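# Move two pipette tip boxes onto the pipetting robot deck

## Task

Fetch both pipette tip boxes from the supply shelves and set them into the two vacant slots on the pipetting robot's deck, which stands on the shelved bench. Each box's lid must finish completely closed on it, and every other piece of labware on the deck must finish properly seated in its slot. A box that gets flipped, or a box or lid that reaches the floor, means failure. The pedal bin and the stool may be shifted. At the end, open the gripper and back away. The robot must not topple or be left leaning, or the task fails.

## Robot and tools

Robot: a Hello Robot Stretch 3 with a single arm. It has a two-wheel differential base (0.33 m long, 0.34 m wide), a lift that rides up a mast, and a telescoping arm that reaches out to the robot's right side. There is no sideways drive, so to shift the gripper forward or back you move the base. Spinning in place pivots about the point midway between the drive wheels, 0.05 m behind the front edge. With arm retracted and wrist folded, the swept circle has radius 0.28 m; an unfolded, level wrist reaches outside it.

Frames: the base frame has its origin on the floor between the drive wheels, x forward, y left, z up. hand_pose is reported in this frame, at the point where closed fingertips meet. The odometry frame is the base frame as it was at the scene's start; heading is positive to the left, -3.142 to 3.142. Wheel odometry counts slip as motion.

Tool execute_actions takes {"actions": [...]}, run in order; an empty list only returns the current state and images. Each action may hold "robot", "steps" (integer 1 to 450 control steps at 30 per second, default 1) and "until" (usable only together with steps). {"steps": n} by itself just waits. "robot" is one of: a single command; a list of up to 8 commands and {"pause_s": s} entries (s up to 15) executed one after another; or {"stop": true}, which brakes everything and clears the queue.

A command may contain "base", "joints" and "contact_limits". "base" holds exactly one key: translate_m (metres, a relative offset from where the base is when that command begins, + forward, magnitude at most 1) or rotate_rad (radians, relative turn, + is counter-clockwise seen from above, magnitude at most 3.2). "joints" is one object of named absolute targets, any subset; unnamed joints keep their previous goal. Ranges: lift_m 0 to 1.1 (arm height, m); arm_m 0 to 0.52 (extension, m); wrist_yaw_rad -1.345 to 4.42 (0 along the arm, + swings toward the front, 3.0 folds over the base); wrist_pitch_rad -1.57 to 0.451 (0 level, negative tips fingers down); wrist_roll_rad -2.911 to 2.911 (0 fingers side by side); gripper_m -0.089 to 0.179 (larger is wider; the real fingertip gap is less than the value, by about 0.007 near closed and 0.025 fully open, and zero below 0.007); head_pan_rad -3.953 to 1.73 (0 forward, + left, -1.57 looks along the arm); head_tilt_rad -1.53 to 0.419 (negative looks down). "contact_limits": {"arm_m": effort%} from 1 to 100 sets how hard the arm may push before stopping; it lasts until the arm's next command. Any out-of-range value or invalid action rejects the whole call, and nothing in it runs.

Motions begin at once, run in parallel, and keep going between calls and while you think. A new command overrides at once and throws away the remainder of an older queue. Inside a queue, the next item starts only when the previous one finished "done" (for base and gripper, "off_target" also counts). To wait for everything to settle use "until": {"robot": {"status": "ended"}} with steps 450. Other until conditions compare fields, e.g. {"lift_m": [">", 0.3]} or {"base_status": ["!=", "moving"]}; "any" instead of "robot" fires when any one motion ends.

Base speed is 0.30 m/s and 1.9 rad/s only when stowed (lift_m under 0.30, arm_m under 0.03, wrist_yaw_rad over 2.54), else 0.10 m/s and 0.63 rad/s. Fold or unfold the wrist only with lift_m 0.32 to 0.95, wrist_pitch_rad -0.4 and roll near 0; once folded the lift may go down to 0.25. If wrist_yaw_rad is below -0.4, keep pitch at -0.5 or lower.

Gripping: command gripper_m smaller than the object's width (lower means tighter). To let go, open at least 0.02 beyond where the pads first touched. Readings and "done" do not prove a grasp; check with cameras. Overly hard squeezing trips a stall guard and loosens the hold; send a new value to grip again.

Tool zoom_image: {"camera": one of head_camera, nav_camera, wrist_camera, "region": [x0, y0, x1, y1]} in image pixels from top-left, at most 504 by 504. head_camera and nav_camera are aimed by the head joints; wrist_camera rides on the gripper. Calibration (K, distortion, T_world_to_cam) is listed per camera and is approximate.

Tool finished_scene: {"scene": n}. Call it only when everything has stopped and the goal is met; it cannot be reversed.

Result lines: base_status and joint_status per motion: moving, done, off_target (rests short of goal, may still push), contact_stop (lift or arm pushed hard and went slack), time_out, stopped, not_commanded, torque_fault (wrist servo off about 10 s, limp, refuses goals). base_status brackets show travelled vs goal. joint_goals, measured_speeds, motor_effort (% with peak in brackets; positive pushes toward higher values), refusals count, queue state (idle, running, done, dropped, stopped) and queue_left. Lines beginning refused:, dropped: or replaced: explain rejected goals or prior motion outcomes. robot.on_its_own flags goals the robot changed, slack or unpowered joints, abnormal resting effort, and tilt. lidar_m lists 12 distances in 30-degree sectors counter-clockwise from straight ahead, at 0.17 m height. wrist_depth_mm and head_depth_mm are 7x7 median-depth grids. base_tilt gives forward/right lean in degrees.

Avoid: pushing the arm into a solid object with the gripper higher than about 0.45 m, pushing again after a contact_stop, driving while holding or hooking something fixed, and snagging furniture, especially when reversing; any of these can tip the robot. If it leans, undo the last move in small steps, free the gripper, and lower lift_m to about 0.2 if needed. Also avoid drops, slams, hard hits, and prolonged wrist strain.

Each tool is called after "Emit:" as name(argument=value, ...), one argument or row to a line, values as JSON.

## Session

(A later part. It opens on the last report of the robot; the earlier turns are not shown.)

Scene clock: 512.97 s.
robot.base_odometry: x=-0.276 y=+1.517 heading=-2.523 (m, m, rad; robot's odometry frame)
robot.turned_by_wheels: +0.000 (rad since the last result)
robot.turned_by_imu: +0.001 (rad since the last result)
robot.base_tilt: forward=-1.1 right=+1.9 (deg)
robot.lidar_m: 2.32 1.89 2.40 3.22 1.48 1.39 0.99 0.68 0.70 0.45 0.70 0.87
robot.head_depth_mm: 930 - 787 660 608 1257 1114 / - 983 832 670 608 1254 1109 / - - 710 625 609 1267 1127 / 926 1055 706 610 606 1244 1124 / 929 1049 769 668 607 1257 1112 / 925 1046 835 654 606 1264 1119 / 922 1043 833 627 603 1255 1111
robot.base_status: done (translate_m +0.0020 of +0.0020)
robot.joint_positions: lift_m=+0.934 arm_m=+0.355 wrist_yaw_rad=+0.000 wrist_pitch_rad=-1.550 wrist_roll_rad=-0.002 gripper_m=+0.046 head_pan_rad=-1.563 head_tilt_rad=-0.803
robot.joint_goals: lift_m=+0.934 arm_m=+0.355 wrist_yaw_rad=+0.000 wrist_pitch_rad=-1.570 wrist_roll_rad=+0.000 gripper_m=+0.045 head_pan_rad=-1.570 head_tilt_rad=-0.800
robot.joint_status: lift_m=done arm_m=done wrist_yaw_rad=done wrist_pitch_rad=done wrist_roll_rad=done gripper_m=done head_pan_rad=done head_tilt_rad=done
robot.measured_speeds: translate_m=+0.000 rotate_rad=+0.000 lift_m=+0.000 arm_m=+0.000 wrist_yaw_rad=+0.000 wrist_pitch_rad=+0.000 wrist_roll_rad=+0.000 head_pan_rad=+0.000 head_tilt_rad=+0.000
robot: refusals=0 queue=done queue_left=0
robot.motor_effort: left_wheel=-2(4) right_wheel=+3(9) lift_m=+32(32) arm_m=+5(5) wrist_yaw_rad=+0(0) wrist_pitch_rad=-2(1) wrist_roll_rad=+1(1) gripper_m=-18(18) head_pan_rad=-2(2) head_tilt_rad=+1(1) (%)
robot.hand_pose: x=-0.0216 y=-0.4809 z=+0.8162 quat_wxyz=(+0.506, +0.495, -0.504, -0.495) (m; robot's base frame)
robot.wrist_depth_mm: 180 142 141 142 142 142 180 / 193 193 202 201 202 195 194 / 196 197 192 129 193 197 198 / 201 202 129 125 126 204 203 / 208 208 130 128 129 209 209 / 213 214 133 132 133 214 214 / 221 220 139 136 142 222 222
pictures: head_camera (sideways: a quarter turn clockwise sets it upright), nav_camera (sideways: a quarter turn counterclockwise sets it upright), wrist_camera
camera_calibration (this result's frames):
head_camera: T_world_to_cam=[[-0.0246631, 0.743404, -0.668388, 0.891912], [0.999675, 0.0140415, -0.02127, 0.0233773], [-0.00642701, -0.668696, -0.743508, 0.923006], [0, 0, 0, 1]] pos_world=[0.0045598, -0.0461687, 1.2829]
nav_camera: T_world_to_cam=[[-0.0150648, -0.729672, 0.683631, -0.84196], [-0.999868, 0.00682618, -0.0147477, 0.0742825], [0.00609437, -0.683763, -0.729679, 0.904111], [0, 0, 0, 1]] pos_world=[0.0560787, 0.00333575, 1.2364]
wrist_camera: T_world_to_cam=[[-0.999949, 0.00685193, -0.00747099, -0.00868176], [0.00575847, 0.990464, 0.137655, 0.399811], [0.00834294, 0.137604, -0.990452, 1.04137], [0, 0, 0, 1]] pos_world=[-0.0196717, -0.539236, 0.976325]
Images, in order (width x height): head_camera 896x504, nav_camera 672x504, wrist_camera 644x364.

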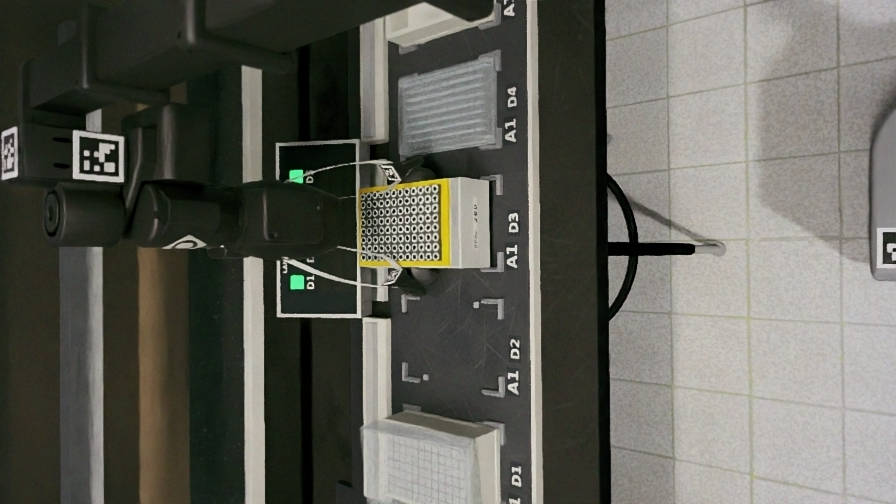

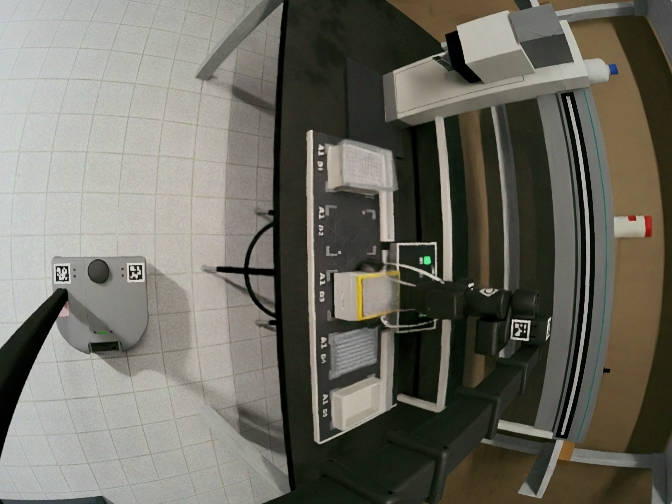

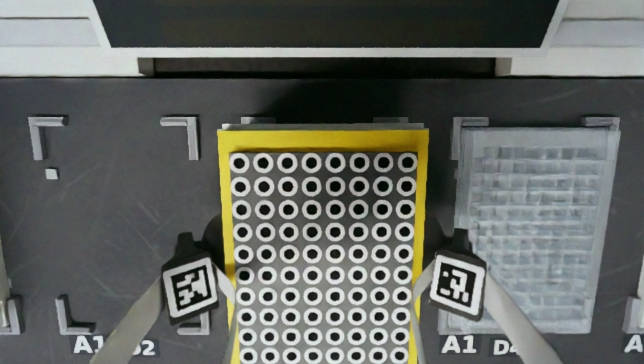

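Emit:
execute_actions(
  actions=[
    {"robot":[{"joints":{"lift_m":0.9245}}],"steps":450,"until":{"robot":{"status":"ended"}}},
  ],
)

Emit:
zoom_image(
  camera="head_camera",
  region=[260, 130, 540, 330],
)

Scene clock: 516.63 s.
robot.base_odometry: x=-0.276 y=+1.517 heading=-2.523 (m, m, rad; robot's odometry frame)
robot.turned_by_wheels: +0.000 (rad since the last result)
robot.turned_by_imu: +0.000 (rad since the last result)
robot.base_tilt: forward=-1.1 right=+1.9 (deg)
robot.lidar_m: 2.32 1.88 2.41 3.23 1.48 1.39 0.99 0.68 0.70 0.45 0.70 0.87
robot.head_depth_mm: 934 - - 671 607 1260 1116 / 923 985 837 671 610 1258 1111 / 910 - 707 622 609 1262 1122 / 926 1051 705 612 608 1236 1129 / 925 1050 769 669 606 1272 1113 / 921 1049 835 653 605 1261 1114 / 923 1045 836 622 603 1256 1111
robot.base_status: done (translate_m +0.0020 of +0.0020)
robot.joint_positions: lift_m=+0.925 arm_m=+0.355 wrist_yaw_rad=+0.000 wrist_pitch_rad=-1.555 wrist_roll_rad=-0.002 gripper_m=+0.046 head_pan_rad=-1.563 head_tilt_rad=-0.803
robot.joint_goals: lift_m=+0.924 arm_m=+0.355 wrist_yaw_rad=+0.000 wrist_pitch_rad=-1.570 wrist_roll_rad=+0.000 gripper_m=+0.045 head_pan_rad=-1.570 head_tilt_rad=-0.800
robot.joint_status: lift_m=done arm_m=done wrist_yaw_rad=done wrist_pitch_rad=done wrist_roll_rad=done gripper_m=done head_pan_rad=done head_tilt_rad=done
robot.measured_speeds: translate_m=+0.000 rotate_rad=+0.000 lift_m=+0.000 arm_m=+0.000 wrist_yaw_rad=+0.000 wrist_pitch_rad=+0.000 wrist_roll_rad=+0.000 head_pan_rad=+0.000 head_tilt_rad=+0.000
robot: refusals=0 queue=done queue_left=0
robot.motor_effort: left_wheel=-2(2) right_wheel=+4(4) lift_m=+30(33) arm_m=+5(5) wrist_yaw_rad=-1(0) wrist_pitch_rad=+0(2) wrist_roll_rad=+1(1) gripper_m=-18(17) head_pan_rad=-2(2) head_tilt_rad=+2(2) (%)
robot.hand_pose: x=-0.0216 y=-0.4796 z=+0.8069 quat_wxyz=(+0.504, +0.496, -0.503, -0.496) (m; robot's base frame)
robot.wrist_depth_mm: 165 134 135 134 135 134 166 / 183 184 185 184 184 184 184 / 187 188 185 128 186 189 188 / 193 193 128 124 126 193 194 / 199 200 130 128 128 199 200 / 204 204 133 133 133 204 204 / 211 211 140 137 143 213 210
pictures: head_camera (sideways: a quarter turn clockwise sets it upright), nav_camera (sideways: a quarter turn counterclockwise sets it upright), wrist_camera
camera_calibration (this result's frames):
head_camera: T_world_to_cam=[[-0.0246627, 0.743404, -0.668388, 0.891911], [0.999675, 0.014041, -0.02127, 0.0233773], [-0.00642733, -0.668696, -0.743508, 0.923006], [0, 0, 0, 1]] pos_world=[0.00455978, -0.0461687, 1.2829]
nav_camera: T_world_to_cam=[[-0.0150652, -0.729672, 0.683631, -0.84196], [-0.999868, 0.00682666, -0.0147477, 0.0742825], [0.00609405, -0.683763, -0.729679, 0.904111], [0, 0, 0, 1]] pos_world=[0.0560787, 0.00333573, 1.2364]
wrist_camera: T_world_to_cam=[[-0.999949, 0.00689473, -0.00743573, -0.00876843], [0.00576161, 0.989721, 0.142897, 0.395164], [0.00834453, 0.142846, -0.98971, 1.03386], [0, 0, 0, 1]] pos_world=[-0.0196718, -0.538724, 0.966687]
Images, in order (width x height): head_camera 896x504, nav_camera 672x504, wrist_camera 644x364.

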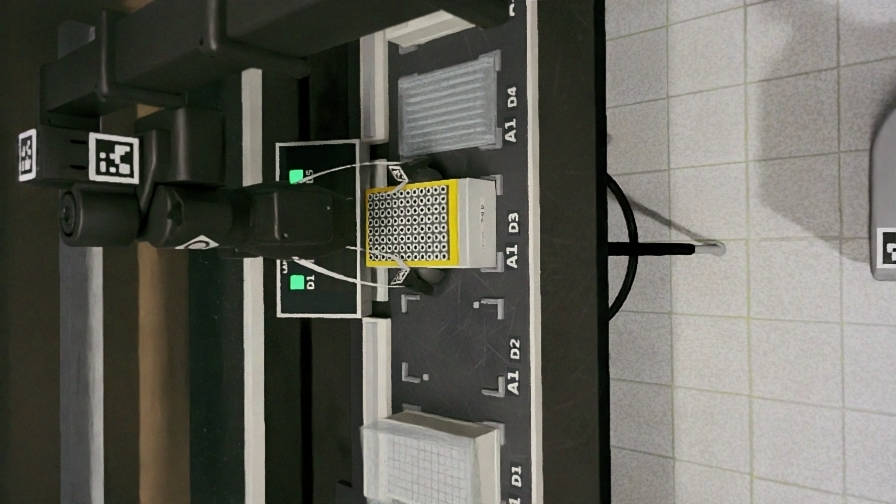

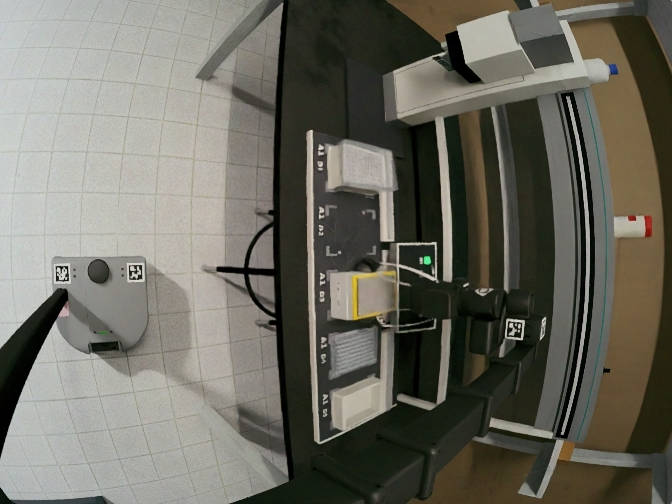

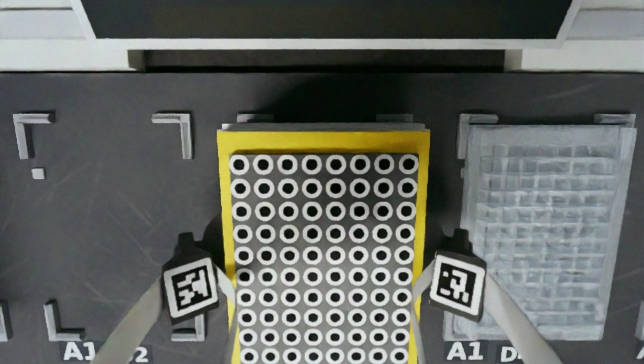

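Region (260, 130, 540, 330) of head_camera's 896x504 image, scaled by 1.800, with more detail than that image has; it fills the top 360 rows of this view, and the rest is white.

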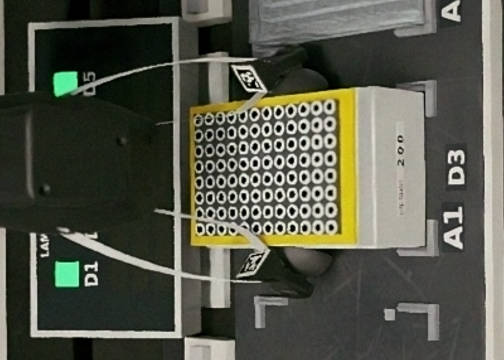

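Emit:
execute_actions(
  actions=[
    {"robot":[{"joints":{"gripper_m":0.125}},{"joints":{"lift_m":0.985}},{"base":{"translate_m":0.25},"joints":{"gripper_m":0.14}},{"joints":{"lift_m":0.95}}],"steps":450,"until":{"robot":{"status":"ended"}}},
  ],
)

Scene clock: 529.27 s.
robot.base_odometry: x=-0.480 y=+1.372 heading=-2.523 (m, m, rad; robot's odometry frame)
robot.turned_by_wheels: +0.000 (rad since the last result)
robot.turned_by_imu: +0.001 (rad since the last result)
robot.base_tilt: forward=-1.0 right=+1.9 (deg)
robot.lidar_m: 2.07 1.66 2.05 3.23 2.46 1.62 1.24 0.91 0.51 0.67 1.03 0.65
robot.head_depth_mm: - - 704 638 605 1260 1123 / - 1019 788 671 605 1244 1113 / - 1022 809 636 602 1265 1122 / 921 1040 807 629 601 1255 1117 / 919 1047 792 673 608 1253 1112 / 538 597 692 671 596 1256 1114 / 424 483 690 671 595 1264 1118
robot.base_status: done (translate_m +0.2500 of +0.2500)
robot.joint_positions: lift_m=+0.950 arm_m=+0.355 wrist_yaw_rad=+0.000 wrist_pitch_rad=-1.556 wrist_roll_rad=-0.002 gripper_m=+0.140 head_pan_rad=-1.563 head_tilt_rad=-0.803
robot.joint_goals: lift_m=+0.950 arm_m=+0.355 wrist_yaw_rad=+0.000 wrist_pitch_rad=-1.570 wrist_roll_rad=+0.000 gripper_m=+0.140 head_pan_rad=-1.570 head_tilt_rad=-0.800
robot.joint_status: lift_m=done arm_m=done wrist_yaw_rad=done wrist_pitch_rad=done wrist_roll_rad=done gripper_m=done head_pan_rad=done head_tilt_rad=done
robot.measured_speeds: translate_m=+0.000 rotate_rad=+0.000 lift_m=+0.000 arm_m=+0.000 wrist_yaw_rad=+0.000 wrist_pitch_rad=+0.000 wrist_roll_rad=+0.000 head_pan_rad=+0.000 head_tilt_rad=+0.000
robot: refusals=0 queue=done queue_left=0
robot.motor_effort: left_wheel=-2(3) right_wheel=+4(10) lift_m=+31(46) arm_m=+5(5) wrist_yaw_rad=+0(0) wrist_pitch_rad=+0(0) wrist_roll_rad=+1(1) gripper_m=+0(88) head_pan_rad=-3(2) head_tilt_rad=+1(2) (%)
robot.hand_pose: x=-0.0216 y=-0.4792 z=+0.8324 quat_wxyz=(+0.504, +0.497, -0.503, -0.496) (m; robot's base frame)
robot.wrist_depth_mm: 202 203 197 195 195 196 181 / 207 207 208 202 202 202 211 / 214 214 214 207 212 213 213 / 219 220 218 176 217 220 220 / 238 224 224 182 222 224 226 / 244 - 236 187 230 - 230 / 252 254 250 193 240 241 240
pictures: head_camera (sideways: a quarter turn clockwise sets it upright), nav_camera (sideways: a quarter turn counterclockwise sets it upright), wrist_camera
camera_calibration (this result's frames):
head_camera: T_world_to_cam=[[-0.0246629, 0.743404, -0.668388, 0.891911], [0.999675, 0.0140412, -0.02127, 0.0233773], [-0.00642717, -0.668696, -0.743508, 0.923006], [0, 0, 0, 1]] pos_world=[0.00455979, -0.0461687, 1.2829]
nav_camera: T_world_to_cam=[[-0.015065, -0.729672, 0.683631, -0.84196], [-0.999868, 0.00682642, -0.0147477, 0.0742825], [0.00609421, -0.683763, -0.729679, 0.904111], [0, 0, 0, 1]] pos_world=[0.0560787, 0.00333574, 1.2364]
wrist_camera: T_world_to_cam=[[-0.999949, 0.00690566, -0.00742669, -0.00858321], [0.00576255, 0.989529, 0.144222, 0.389984], [0.00834487, 0.144172, -0.989517, 1.05953], [0, 0, 0, 1]] pos_world=[-0.0196717, -0.538596, 0.992118]
Images, in order (width x height): head_camera 896x504, nav_camera 672x504, wrist_camera 644x364.

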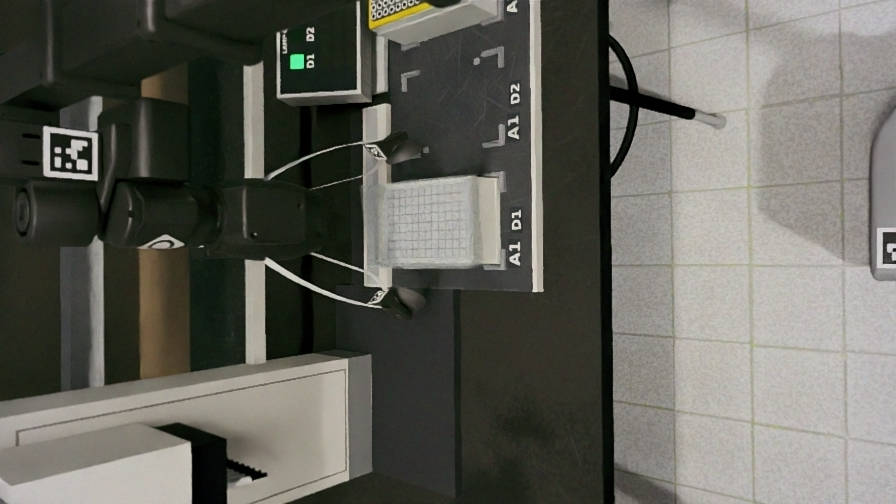

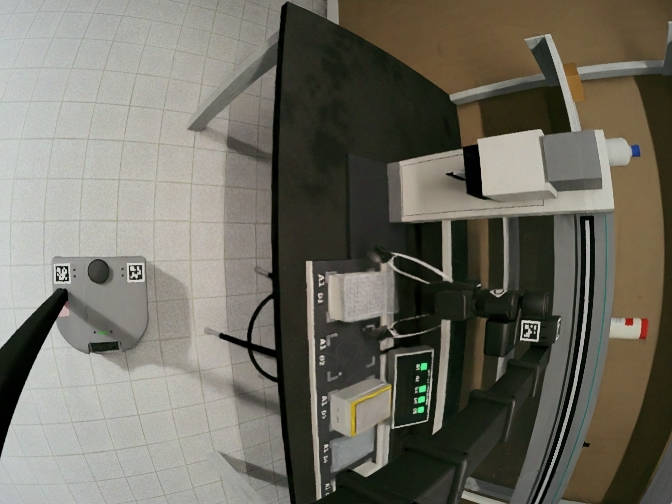

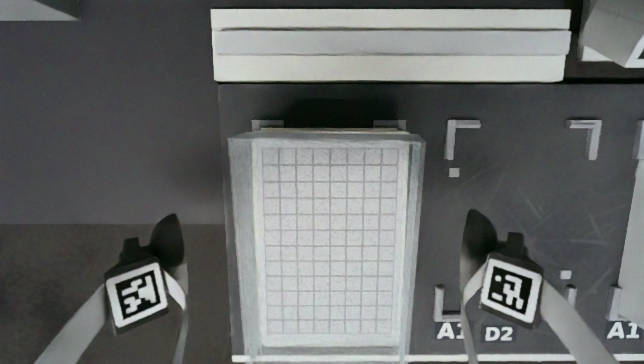

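Emit:
zoom_image(
  camera="head_camera",
  region=[340, 130, 540, 320],
)

Emit:
zoom_image(
  camera="wrist_camera",
  region=[210, 100, 450, 364],
)

Region (340, 130, 540, 320) of head_camera's 896x504 image, scaled by 2.520, with more detail than that image has; it fills the top 479 rows of this view, and the rest is white.

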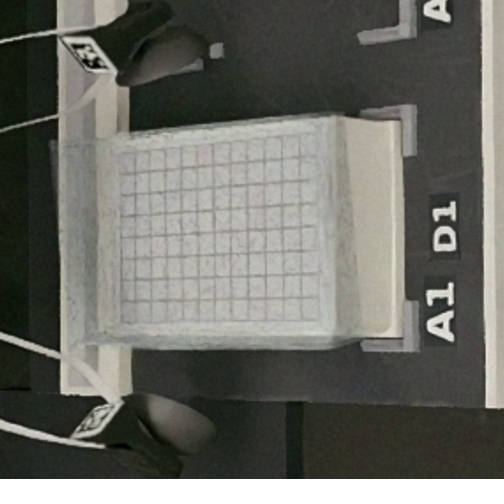

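Region (210, 100, 450, 364) of wrist_camera's 644x364 image, scaled by 1.909; it fills the left 458 columns of this view, and the rest is white.

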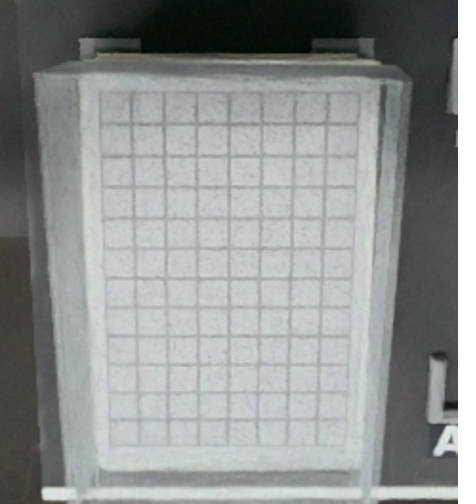

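Emit:
execute_actions(
  actions=[
    {"robot":[{"base":{"translate_m":-0.003},"joints":{"lift_m":0.926}},{"joints":{"gripper_m":0.08}},{"joints":{"arm_m":0.3585}},{"joints":{"gripper_m":0.13}}],"steps":450,"until":{"robot":{"status":"ended"}}},
  ],
)

Emit:
zoom_image(
  camera="head_camera",
  region=[340, 130, 540, 320],
)

Scene clock: 546.43 s.
robot.base_odometry: x=-0.477 y=+1.374 heading=-2.523 (m, m, rad; robot's odometry frame)
robot.turned_by_wheels: +0.000 (rad since the last result)
robot.turned_by_imu: +0.001 (rad since the last result)
robot.base_tilt: forward=-1.0 right=+1.8 (deg)
robot.lidar_m: 2.07 1.67 2.05 3.24 2.46 1.62 1.24 0.90 0.51 0.67 1.02 0.65
robot.head_depth_mm: 915 - 708 661 607 1258 1109 / 925 987 770 670 606 1240 1112 / 909 - 809 636 604 1263 1118 / 918 1045 789 637 601 1262 1122 / 922 1040 791 670 610 1261 1111 / 553 607 690 672 598 1258 1108 / 429 492 692 673 594 1259 1120
robot.base_status: done (translate_m -0.0030 of -0.0030)
robot.joint_positions: lift_m=+0.926 arm_m=+0.358 wrist_yaw_rad=+0.000 wrist_pitch_rad=-1.556 wrist_roll_rad=-0.002 gripper_m=+0.130 head_pan_rad=-1.563 head_tilt_rad=-0.803
robot.joint_goals: lift_m=+0.926 arm_m=+0.358 wrist_yaw_rad=+0.000 wrist_pitch_rad=-1.570 wrist_roll_rad=+0.000 gripper_m=+0.130 head_pan_rad=-1.570 head_tilt_rad=-0.800
robot.joint_status: lift_m=done arm_m=done wrist_yaw_rad=done wrist_pitch_rad=done wrist_roll_rad=done gripper_m=done head_pan_rad=done head_tilt_rad=done
robot.measured_speeds: translate_m=+0.000 rotate_rad=+0.000 lift_m=+0.000 arm_m=+0.000 wrist_yaw_rad=+0.000 wrist_pitch_rad=+0.000 wrist_roll_rad=+0.000 head_pan_rad=+0.000 head_tilt_rad=+0.000
robot: refusals=0 queue=done queue_left=0
robot.motor_effort: left_wheel=-2(7) right_wheel=+3(5) lift_m=+31(31) arm_m=+5(6) wrist_yaw_rad=+0(0) wrist_pitch_rad=+0(0) wrist_roll_rad=+1(1) gripper_m=+0(94) head_pan_rad=-2(1) head_tilt_rad=+2(1) (%)
robot.hand_pose: x=-0.0216 y=-0.4827 z=+0.8084 quat_wxyz=(+0.504, +0.497, -0.503, -0.496) (m; robot's base frame)
robot.wrist_depth_mm: 180 180 169 169 168 168 168 / 186 185 179 178 179 180 188 / 190 190 189 187 188 190 187 / 196 196 194 152 154 195 195 / 201 199 197 157 160 200 201 / 220 - 204 161 185 - 207 / 225 227 212 167 210 213 214
pictures: head_camera (sideways: a quarter turn clockwise sets it upright), nav_camera (sideways: a quarter turn counterclockwise sets it upright), wrist_camera
camera_calibration (this result's frames):
head_camera: T_world_to_cam=[[-0.0246629, 0.743404, -0.668388, 0.891911], [0.999675, 0.0140412, -0.02127, 0.0233773], [-0.00642717, -0.668696, -0.743508, 0.923006], [0, 0, 0, 1]] pos_world=[0.00455979, -0.0461687, 1.2829]
nav_camera: T_world_to_cam=[[-0.015065, -0.729672, 0.683631, -0.84196], [-0.999868, 0.00682642, -0.0147477, 0.0742825], [0.00609421, -0.683763, -0.729679, 0.904111], [0, 0, 0, 1]] pos_world=[0.0560787, 0.00333574, 1.2364]
wrist_camera: T_world_to_cam=[[-0.999949, 0.00690597, -0.00742653, -0.00873743], [0.00576269, 0.989525, 0.144245, 0.396874], [0.00834489, 0.144195, -0.989514, 1.03629], [0, 0, 0, 1]] pos_world=[-0.0196717, -0.542084, 0.968107]
Images, in order (width x height): head_camera 896x504, nav_camera 672x504, wrist_camera 644x364.

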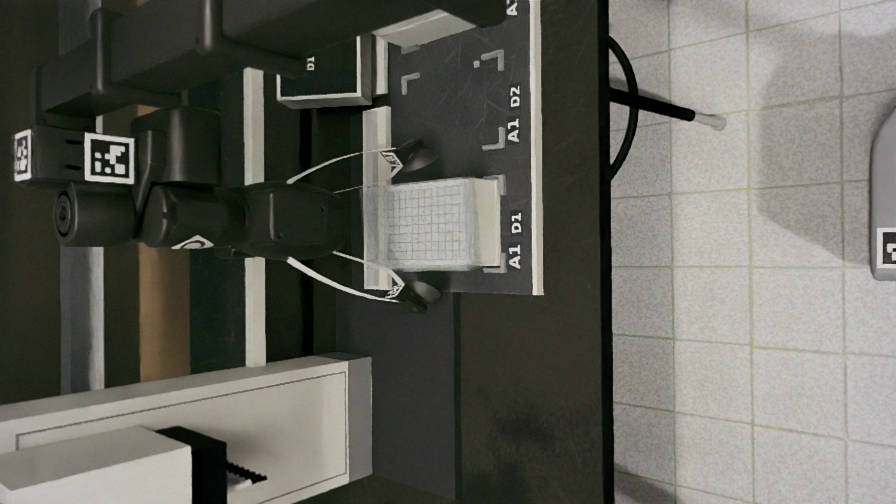

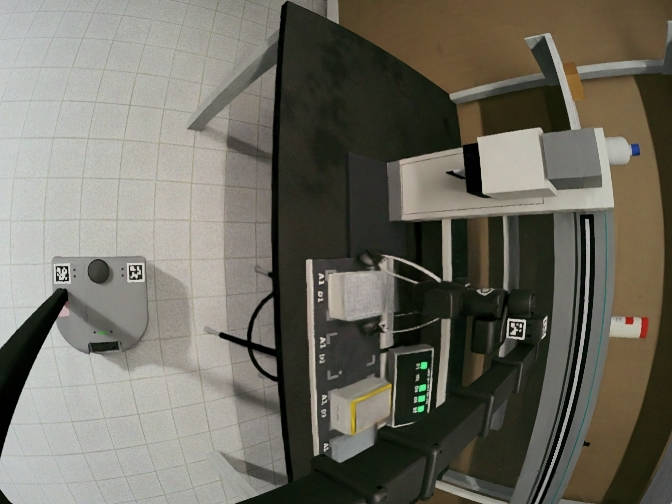

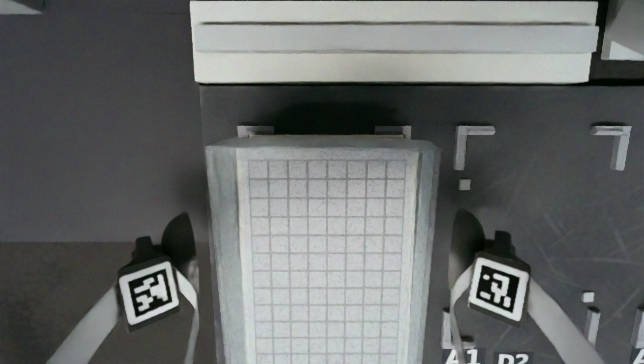

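Region (340, 130, 540, 320) of head_camera's 896x504 image, scaled by 2.520, with more detail than that image has; it fills the top 479 rows of this view, and the rest is white.

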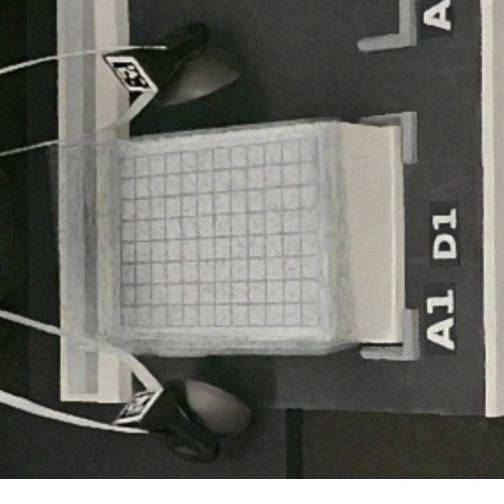

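Emit:
execute_actions(
  actions=[
    {"robot":[{"joints":{"arm_m":0.348}},{"joints":{"gripper_m":0.065}},{"joints":{"lift_m":0.985}},{"base":{"translate_m":-0.247},"joints":{"arm_m":0.355}}],"steps":450,"until":{"robot":{"status":"ended"}}},
  ],
)

Emit:
zoom_image(
  camera="head_camera",
  region=[300, 130, 540, 320],
)

Scene clock: 559.20 s.
robot.base_odometry: x=-0.276 y=+1.517 heading=-2.523 (m, m, rad; robot's odometry frame)
robot.turned_by_wheels: +0.000 (rad since the last result)
robot.turned_by_imu: +0.001 (rad since the last result)
robot.base_tilt: forward=-1.0 right=+1.9 (deg)
robot.lidar_m: 2.31 1.89 2.40 3.23 1.48 1.39 0.99 0.68 0.70 0.45 0.70 0.87
robot.head_depth_mm: - 1019 834 660 608 1259 1116 / 934 1051 835 669 607 1266 1112 / - 1058 709 622 610 1264 1122 / 929 1045 707 618 606 1231 1125 / 925 1051 785 669 608 1255 1113 / 922 1045 839 655 604 1270 1111 / 919 1049 830 623 602 1271 1116
robot.base_status: done (translate_m -0.2470 of -0.2470)
robot.joint_positions: lift_m=+0.985 arm_m=+0.355 wrist_yaw_rad=+0.000 wrist_pitch_rad=-1.556 wrist_roll_rad=-0.002 gripper_m=+0.066 head_pan_rad=-1.563 head_tilt_rad=-0.803
robot.joint_goals: lift_m=+0.985 arm_m=+0.355 wrist_yaw_rad=+0.000 wrist_pitch_rad=-1.570 wrist_roll_rad=+0.000 gripper_m=+0.065 head_pan_rad=-1.570 head_tilt_rad=-0.800
robot.joint_status: lift_m=done arm_m=done wrist_yaw_rad=done wrist_pitch_rad=done wrist_roll_rad=done gripper_m=done head_pan_rad=done head_tilt_rad=done
robot.measured_speeds: translate_m=+0.000 rotate_rad=+0.000 lift_m=+0.000 arm_m=+0.000 wrist_yaw_rad=+0.000 wrist_pitch_rad=+0.000 wrist_roll_rad=+0.000 head_pan_rad=+0.000 head_tilt_rad=+0.000
robot: refusals=0 queue=done queue_left=0
robot.motor_effort: left_wheel=-2(6) right_wheel=+4(6) lift_m=+43(45) arm_m=+5(7) wrist_yaw_rad=+0(1) wrist_pitch_rad=+0(0) wrist_roll_rad=+1(1) gripper_m=-14(99) head_pan_rad=-1(1) head_tilt_rad=+2(2) (%)
robot.hand_pose: x=-0.0216 y=-0.4792 z=+0.8669 quat_wxyz=(+0.504, +0.497, -0.503, -0.496) (m; robot's base frame)
robot.wrist_depth_mm: 230 224 183 183 183 224 232 / 235 236 242 242 244 234 234 / 245 246 244 189 244 246 244 / 252 254 253 189 253 256 249 / 255 262 260 194 258 262 259 / 263 265 270 201 267 268 264 / 293 293 292 291 292 291 290
pictures: head_camera (sideways: a quarter turn clockwise sets it upright), nav_camera (sideways: a quarter turn counterclockwise sets it upright), wrist_camera
camera_calibration (this result's frames):
head_camera: T_world_to_cam=[[-0.0246628, 0.743404, -0.668388, 0.891912], [0.999675, 0.0140411, -0.02127, 0.0233773], [-0.00642725, -0.668696, -0.743508, 0.923006], [0, 0, 0, 1]] pos_world=[0.00455978, -0.0461687, 1.2829]
nav_camera: T_world_to_cam=[[-0.0150651, -0.729672, 0.683631, -0.84196], [-0.999868, 0.00682654, -0.0147477, 0.0742825], [0.00609413, -0.683763, -0.729679, 0.904111], [0, 0, 0, 1]] pos_world=[0.0560787, 0.00333573, 1.2364]
wrist_camera: T_world_to_cam=[[-0.999949, 0.0069058, -0.00742663, -0.0083268], [0.00576263, 0.989527, 0.14423, 0.384989], [0.00834488, 0.14418, -0.989516, 1.0937], [0, 0, 0, 1]] pos_world=[-0.0196717, -0.538589, 1.02665]
Images, in order (width x height): head_camera 896x504, nav_camera 672x504, wrist_camera 644x364.

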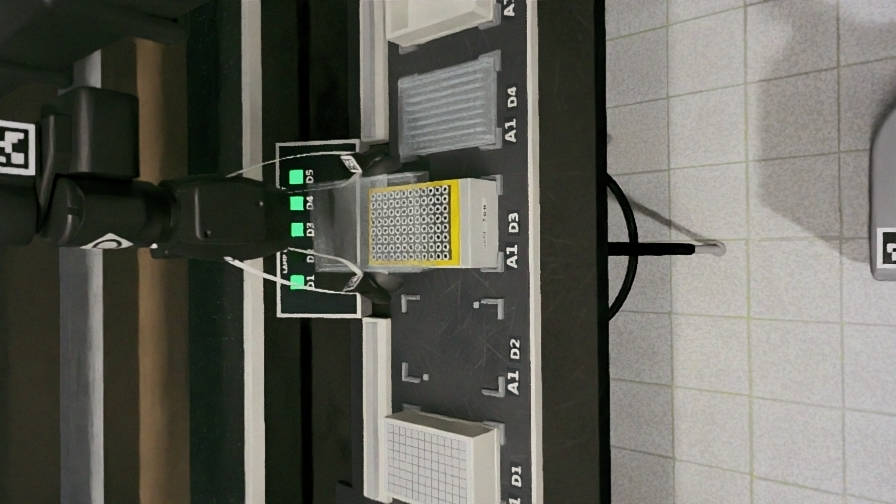

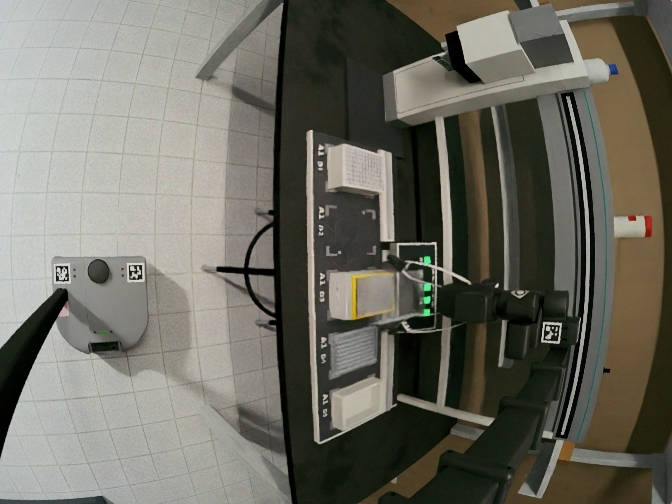

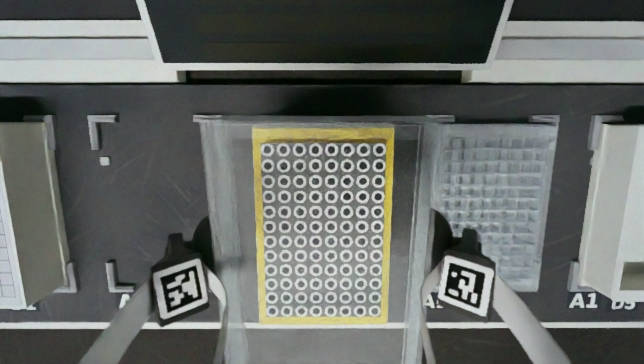

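Region (300, 130, 540, 320) of head_camera's 896x504 image, scaled by 2.100, with more detail than that image has; it fills the top 399 rows of this view, and the rest is white.

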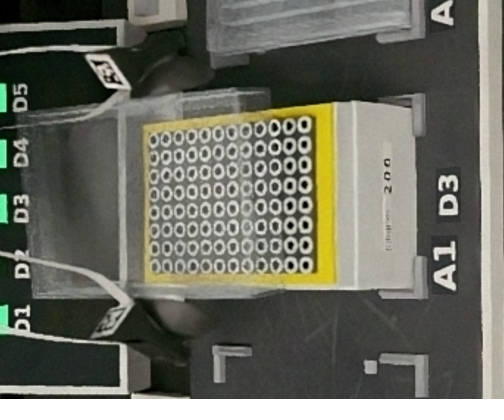

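Emit:
execute_actions(
  actions=[
    {"robot":[{"joints":{"lift_m":0.958}}],"steps":450,"until":{"robot":{"status":"ended"}}},
  ],
)

Emit:
zoom_image(
  camera="wrist_camera",
  region=[180, 90, 460, 364],
)

Emit:
zoom_image(
  camera="head_camera",
  region=[300, 130, 540, 320],
)

Scene clock: 564.07 s.
robot.base_odometry: x=-0.276 y=+1.517 heading=-2.523 (m, m, rad; robot's odometry frame)
robot.turned_by_wheels: +0.000 (rad since the last result)
robot.turned_by_imu: +0.001 (rad since the last result)
robot.base_tilt: forward=-1.0 right=+1.9 (deg)
robot.lidar_m: 2.32 1.88 2.40 3.21 1.48 1.39 0.99 0.68 0.70 0.45 0.70 0.87
robot.head_depth_mm: - - 833 661 608 1259 1111 / - 1023 835 671 609 1266 1115 / - 1022 707 623 609 1266 1121 / 924 1051 705 615 608 1230 1125 / 927 1048 767 671 606 1254 1112 / 923 1045 837 653 605 1262 1114 / 924 1046 835 624 604 1260 1117
robot.base_status: done (translate_m -0.2470 of -0.2470)
robot.joint_positions: lift_m=+0.958 arm_m=+0.355 wrist_yaw_rad=+0.000 wrist_pitch_rad=-1.556 wrist_roll_rad=-0.002 gripper_m=+0.066 head_pan_rad=-1.563 head_tilt_rad=-0.803
robot.joint_goals: lift_m=+0.958 arm_m=+0.355 wrist_yaw_rad=+0.000 wrist_pitch_rad=-1.570 wrist_roll_rad=+0.000 gripper_m=+0.065 head_pan_rad=-1.570 head_tilt_rad=-0.800
robot.joint_status: lift_m=done arm_m=done wrist_yaw_rad=done wrist_pitch_rad=done wrist_roll_rad=done gripper_m=done head_pan_rad=done head_tilt_rad=done
robot.measured_speeds: translate_m=+0.000 rotate_rad=+0.000 lift_m=+0.000 arm_m=+0.000 wrist_yaw_rad=+0.000 wrist_pitch_rad=+0.000 wrist_roll_rad=+0.000 head_pan_rad=+0.000 head_tilt_rad=+0.000
robot: refusals=0 queue=done queue_left=0
robot.motor_effort: left_wheel=-2(2) right_wheel=+4(4) lift_m=+31(43) arm_m=+5(5) wrist_yaw_rad=+0(0) wrist_pitch_rad=+0(0) wrist_roll_rad=+1(1) gripper_m=-14(14) head_pan_rad=-2(2) head_tilt_rad=+2(2) (%)
robot.hand_pose: x=-0.0216 y=-0.4792 z=+0.8404 quat_wxyz=(+0.504, +0.497, -0.503, -0.496) (m; robot's base frame)
robot.wrist_depth_mm: 202 165 162 162 162 166 203 / 215 215 219 217 218 216 216 / 221 221 219 162 218 222 219 / 228 226 227 162 226 228 225 / 232 233 231 167 170 234 235 / 237 241 238 172 237 240 238 / 250 248 246 177 248 248 248
pictures: head_camera (sideways: a quarter turn clockwise sets it upright), nav_camera (sideways: a quarter turn counterclockwise sets it upright), wrist_camera
camera_calibration (this result's frames):
head_camera: T_world_to_cam=[[-0.0246629, 0.743404, -0.668388, 0.891911], [0.999675, 0.0140412, -0.02127, 0.0233773], [-0.00642717, -0.668696, -0.743509, 0.923006], [0, 0, 0, 1]] pos_world=[0.00455979, -0.0461687, 1.2829]
nav_camera: T_world_to_cam=[[-0.015065, -0.729672, 0.683631, -0.84196], [-0.999868, 0.00682642, -0.0147477, 0.0742825], [0.00609421, -0.683763, -0.729679, 0.904111], [0, 0, 0, 1]] pos_world=[0.0560787, 0.00333575, 1.2364]
wrist_camera: T_world_to_cam=[[-0.999949, 0.00690603, -0.00742663, -0.0085238], [0.00576286, 0.989527, 0.14423, 0.38882], [0.00834492, 0.14418, -0.989516, 1.06744], [0, 0, 0, 1]] pos_world=[-0.0196717, -0.538592, 1.0001]
Images, in order (width x height): head_camera 896x504, nav_camera 672x504, wrist_camera 644x364.

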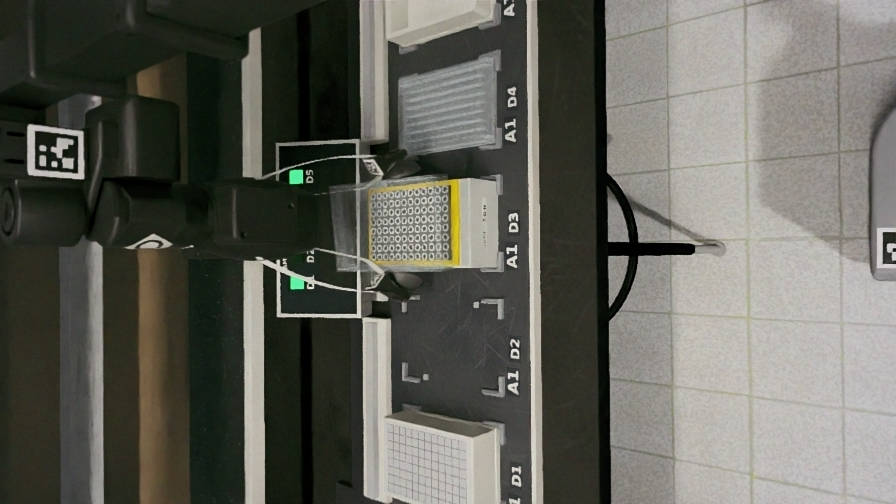

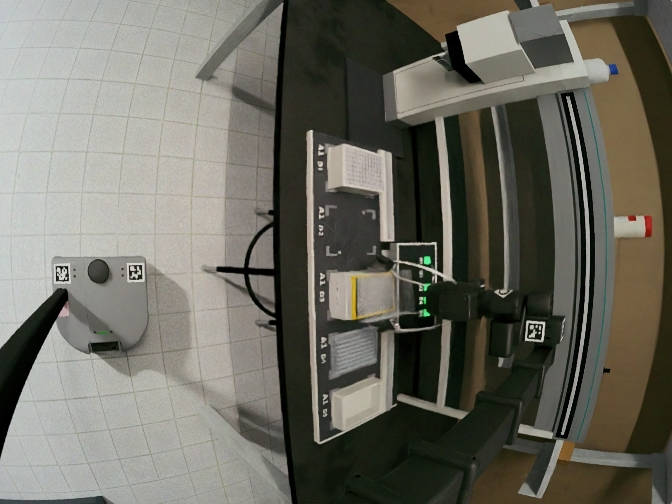

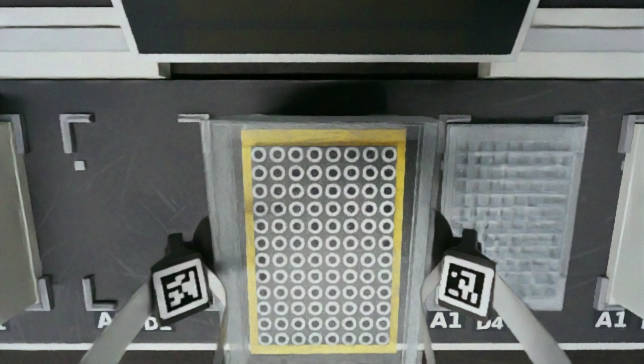

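Region (180, 90, 460, 364) of wrist_camera's 644x364 image, scaled by 1.800; it fills the top 493 rows of this view, and the rest is white.

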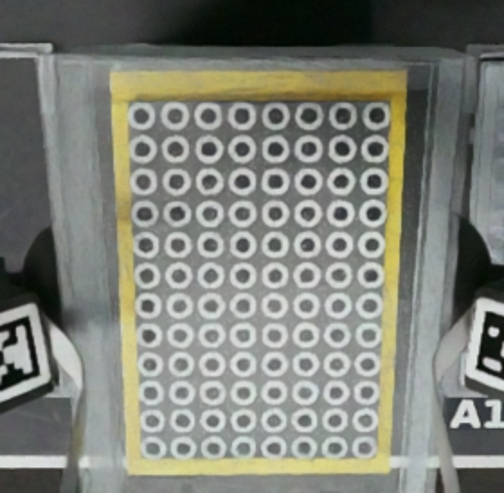

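Region (300, 130, 540, 320) of head_camera's 896x504 image, scaled by 2.100, with more detail than that image has; it fills the top 399 rows of this view, and the rest is white.

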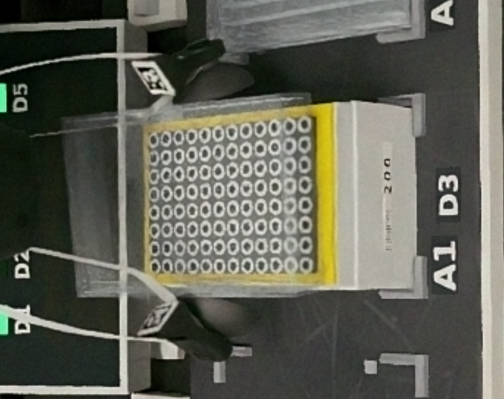

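Emit:
execute_actions(
  actions=[
    {"robot":[{"base":{"translate_m":0.0015}},{"joints":{"lift_m":0.946}}],"steps":450,"until":{"robot":{"status":"ended"}}},
  ],
)

Emit:
zoom_image(
  camera="wrist_camera",
  region=[180, 90, 460, 364],
)

Emit:
zoom_image(
  camera="head_camera",
  region=[300, 130, 540, 320],
)

Scene clock: 574.03 s.
robot.base_odometry: x=-0.277 y=+1.516 heading=-2.523 (m, m, rad; robot's odometry frame)
robot.turned_by_wheels: +0.000 (rad since the last result)
robot.turned_by_imu: +0.001 (rad since the last result)
robot.base_tilt: forward=-1.0 right=+1.9 (deg)
robot.lidar_m: 2.32 1.89 2.41 3.22 1.48 1.39 1.00 0.68 0.70 0.45 0.70 0.87
robot.head_depth_mm: 931 - 808 671 610 1268 1110 / - 999 834 670 608 1272 1108 / - - 710 623 608 1268 1122 / 924 1056 705 621 607 1233 1128 / 926 1045 769 669 605 1260 1116 / 922 1044 835 653 606 1262 1113 / 920 1048 835 623 605 1260 1114
robot.base_status: done (translate_m +0.0015 of +0.0015)
robot.joint_positions: lift_m=+0.946 arm_m=+0.355 wrist_yaw_rad=+0.000 wrist_pitch_rad=-1.556 wrist_roll_rad=-0.002 gripper_m=+0.066 head_pan_rad=-1.563 head_tilt_rad=-0.803
robot.joint_goals: lift_m=+0.946 arm_m=+0.355 wrist_yaw_rad=+0.000 wrist_pitch_rad=-1.570 wrist_roll_rad=+0.000 gripper_m=+0.065 head_pan_rad=-1.570 head_tilt_rad=-0.800
robot.joint_status: lift_m=done arm_m=done wrist_yaw_rad=done wrist_pitch_rad=done wrist_roll_rad=done gripper_m=done head_pan_rad=done head_tilt_rad=done
robot.measured_speeds: translate_m=+0.000 rotate_rad=+0.000 lift_m=+0.000 arm_m=+0.000 wrist_yaw_rad=+0.000 wrist_pitch_rad=+0.000 wrist_roll_rad=+0.000 head_pan_rad=+0.000 head_tilt_rad=+0.000
robot: refusals=0 queue=done queue_left=0
robot.motor_effort: left_wheel=-2(5) right_wheel=+4(11) lift_m=+30(32) arm_m=+5(5) wrist_yaw_rad=+0(0) wrist_pitch_rad=+0(0) wrist_roll_rad=+1(1) gripper_m=-13(13) head_pan_rad=-2(1) head_tilt_rad=+2(2) (%)
robot.hand_pose: x=-0.0216 y=-0.4792 z=+0.8284 quat_wxyz=(+0.504, +0.497, -0.503, -0.496) (m; robot's base frame)
robot.wrist_depth_mm: 189 152 152 152 152 152 189 / 205 205 205 205 206 204 205 / 209 209 208 152 205 209 208 / 216 216 214 151 213 216 217 / 221 221 159 154 156 220 222 / 228 227 225 158 161 229 226 / 237 235 233 164 226 235 235
pictures: head_camera (sideways: a quarter turn clockwise sets it upright), nav_camera (sideways: a quarter turn counterclockwise sets it upright), wrist_camera
camera_calibration (this result's frames):
head_camera: T_world_to_cam=[[-0.0246629, 0.743404, -0.668388, 0.891912], [0.999675, 0.0140412, -0.02127, 0.0233773], [-0.00642717, -0.668696, -0.743508, 0.923006], [0, 0, 0, 1]] pos_world=[0.00455979, -0.0461687, 1.2829]
nav_camera: T_world_to_cam=[[-0.015065, -0.729672, 0.683631, -0.84196], [-0.999868, 0.00682642, -0.0147477, 0.0742825], [0.00609421, -0.683763, -0.729679, 0.904111], [0, 0, 0, 1]] pos_world=[0.0560787, 0.00333574, 1.2364]
wrist_camera: T_world_to_cam=[[-0.999949, 0.00690876, -0.00742672, -0.00861112], [0.00576563, 0.989529, 0.14422, 0.390574], [0.00834534, 0.14417, -0.989518, 1.0556], [0, 0, 0, 1]] pos_world=[-0.0196719, -0.538611, 0.988138]
Images, in order (width x height): head_camera 896x504, nav_camera 672x504, wrist_camera 644x364.

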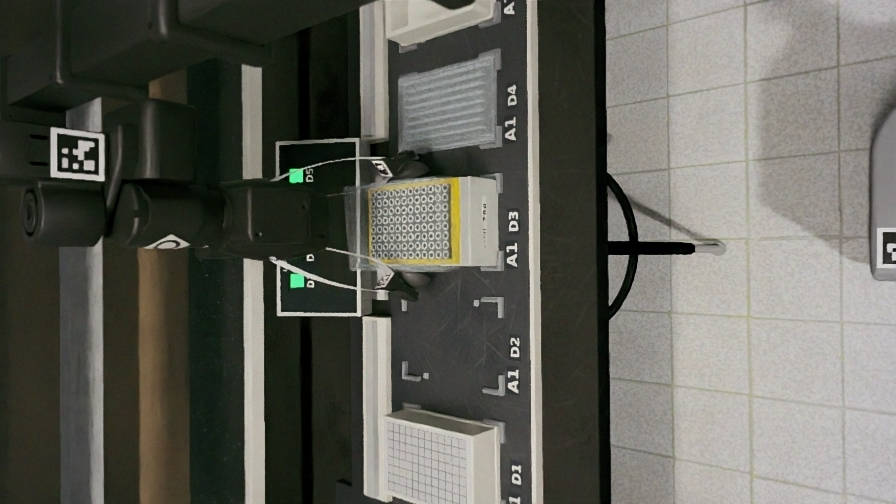

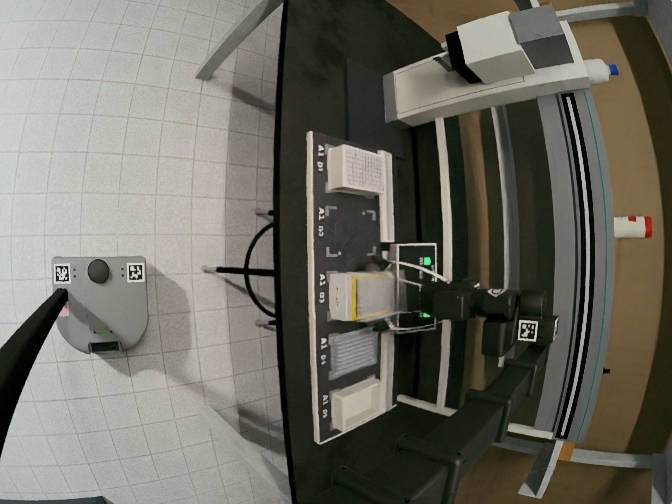

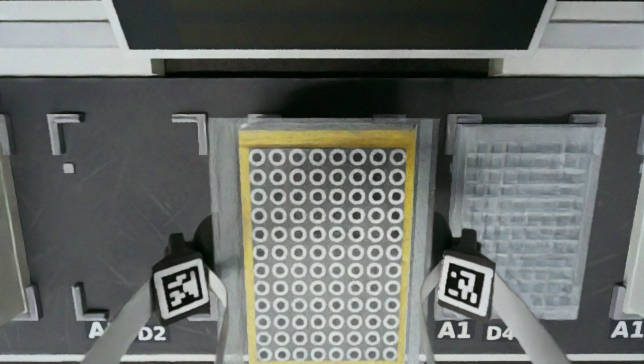

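Region (180, 90, 460, 364) of wrist_camera's 644x364 image, scaled by 1.800; it fills the top 493 rows of this view, and the rest is white.

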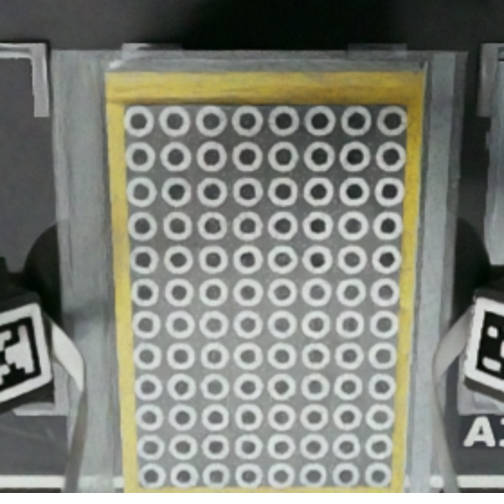

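Region (300, 130, 540, 320) of head_camera's 896x504 image, scaled by 2.100, with more detail than that image has; it fills the top 399 rows of this view, and the rest is white.

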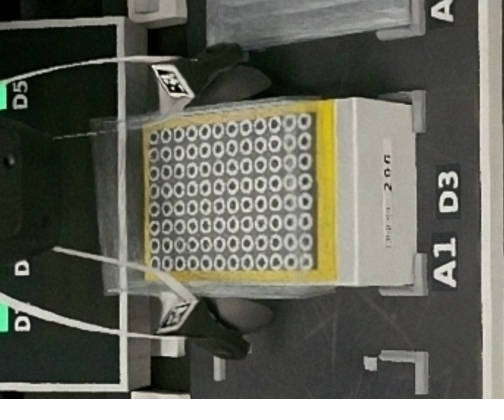

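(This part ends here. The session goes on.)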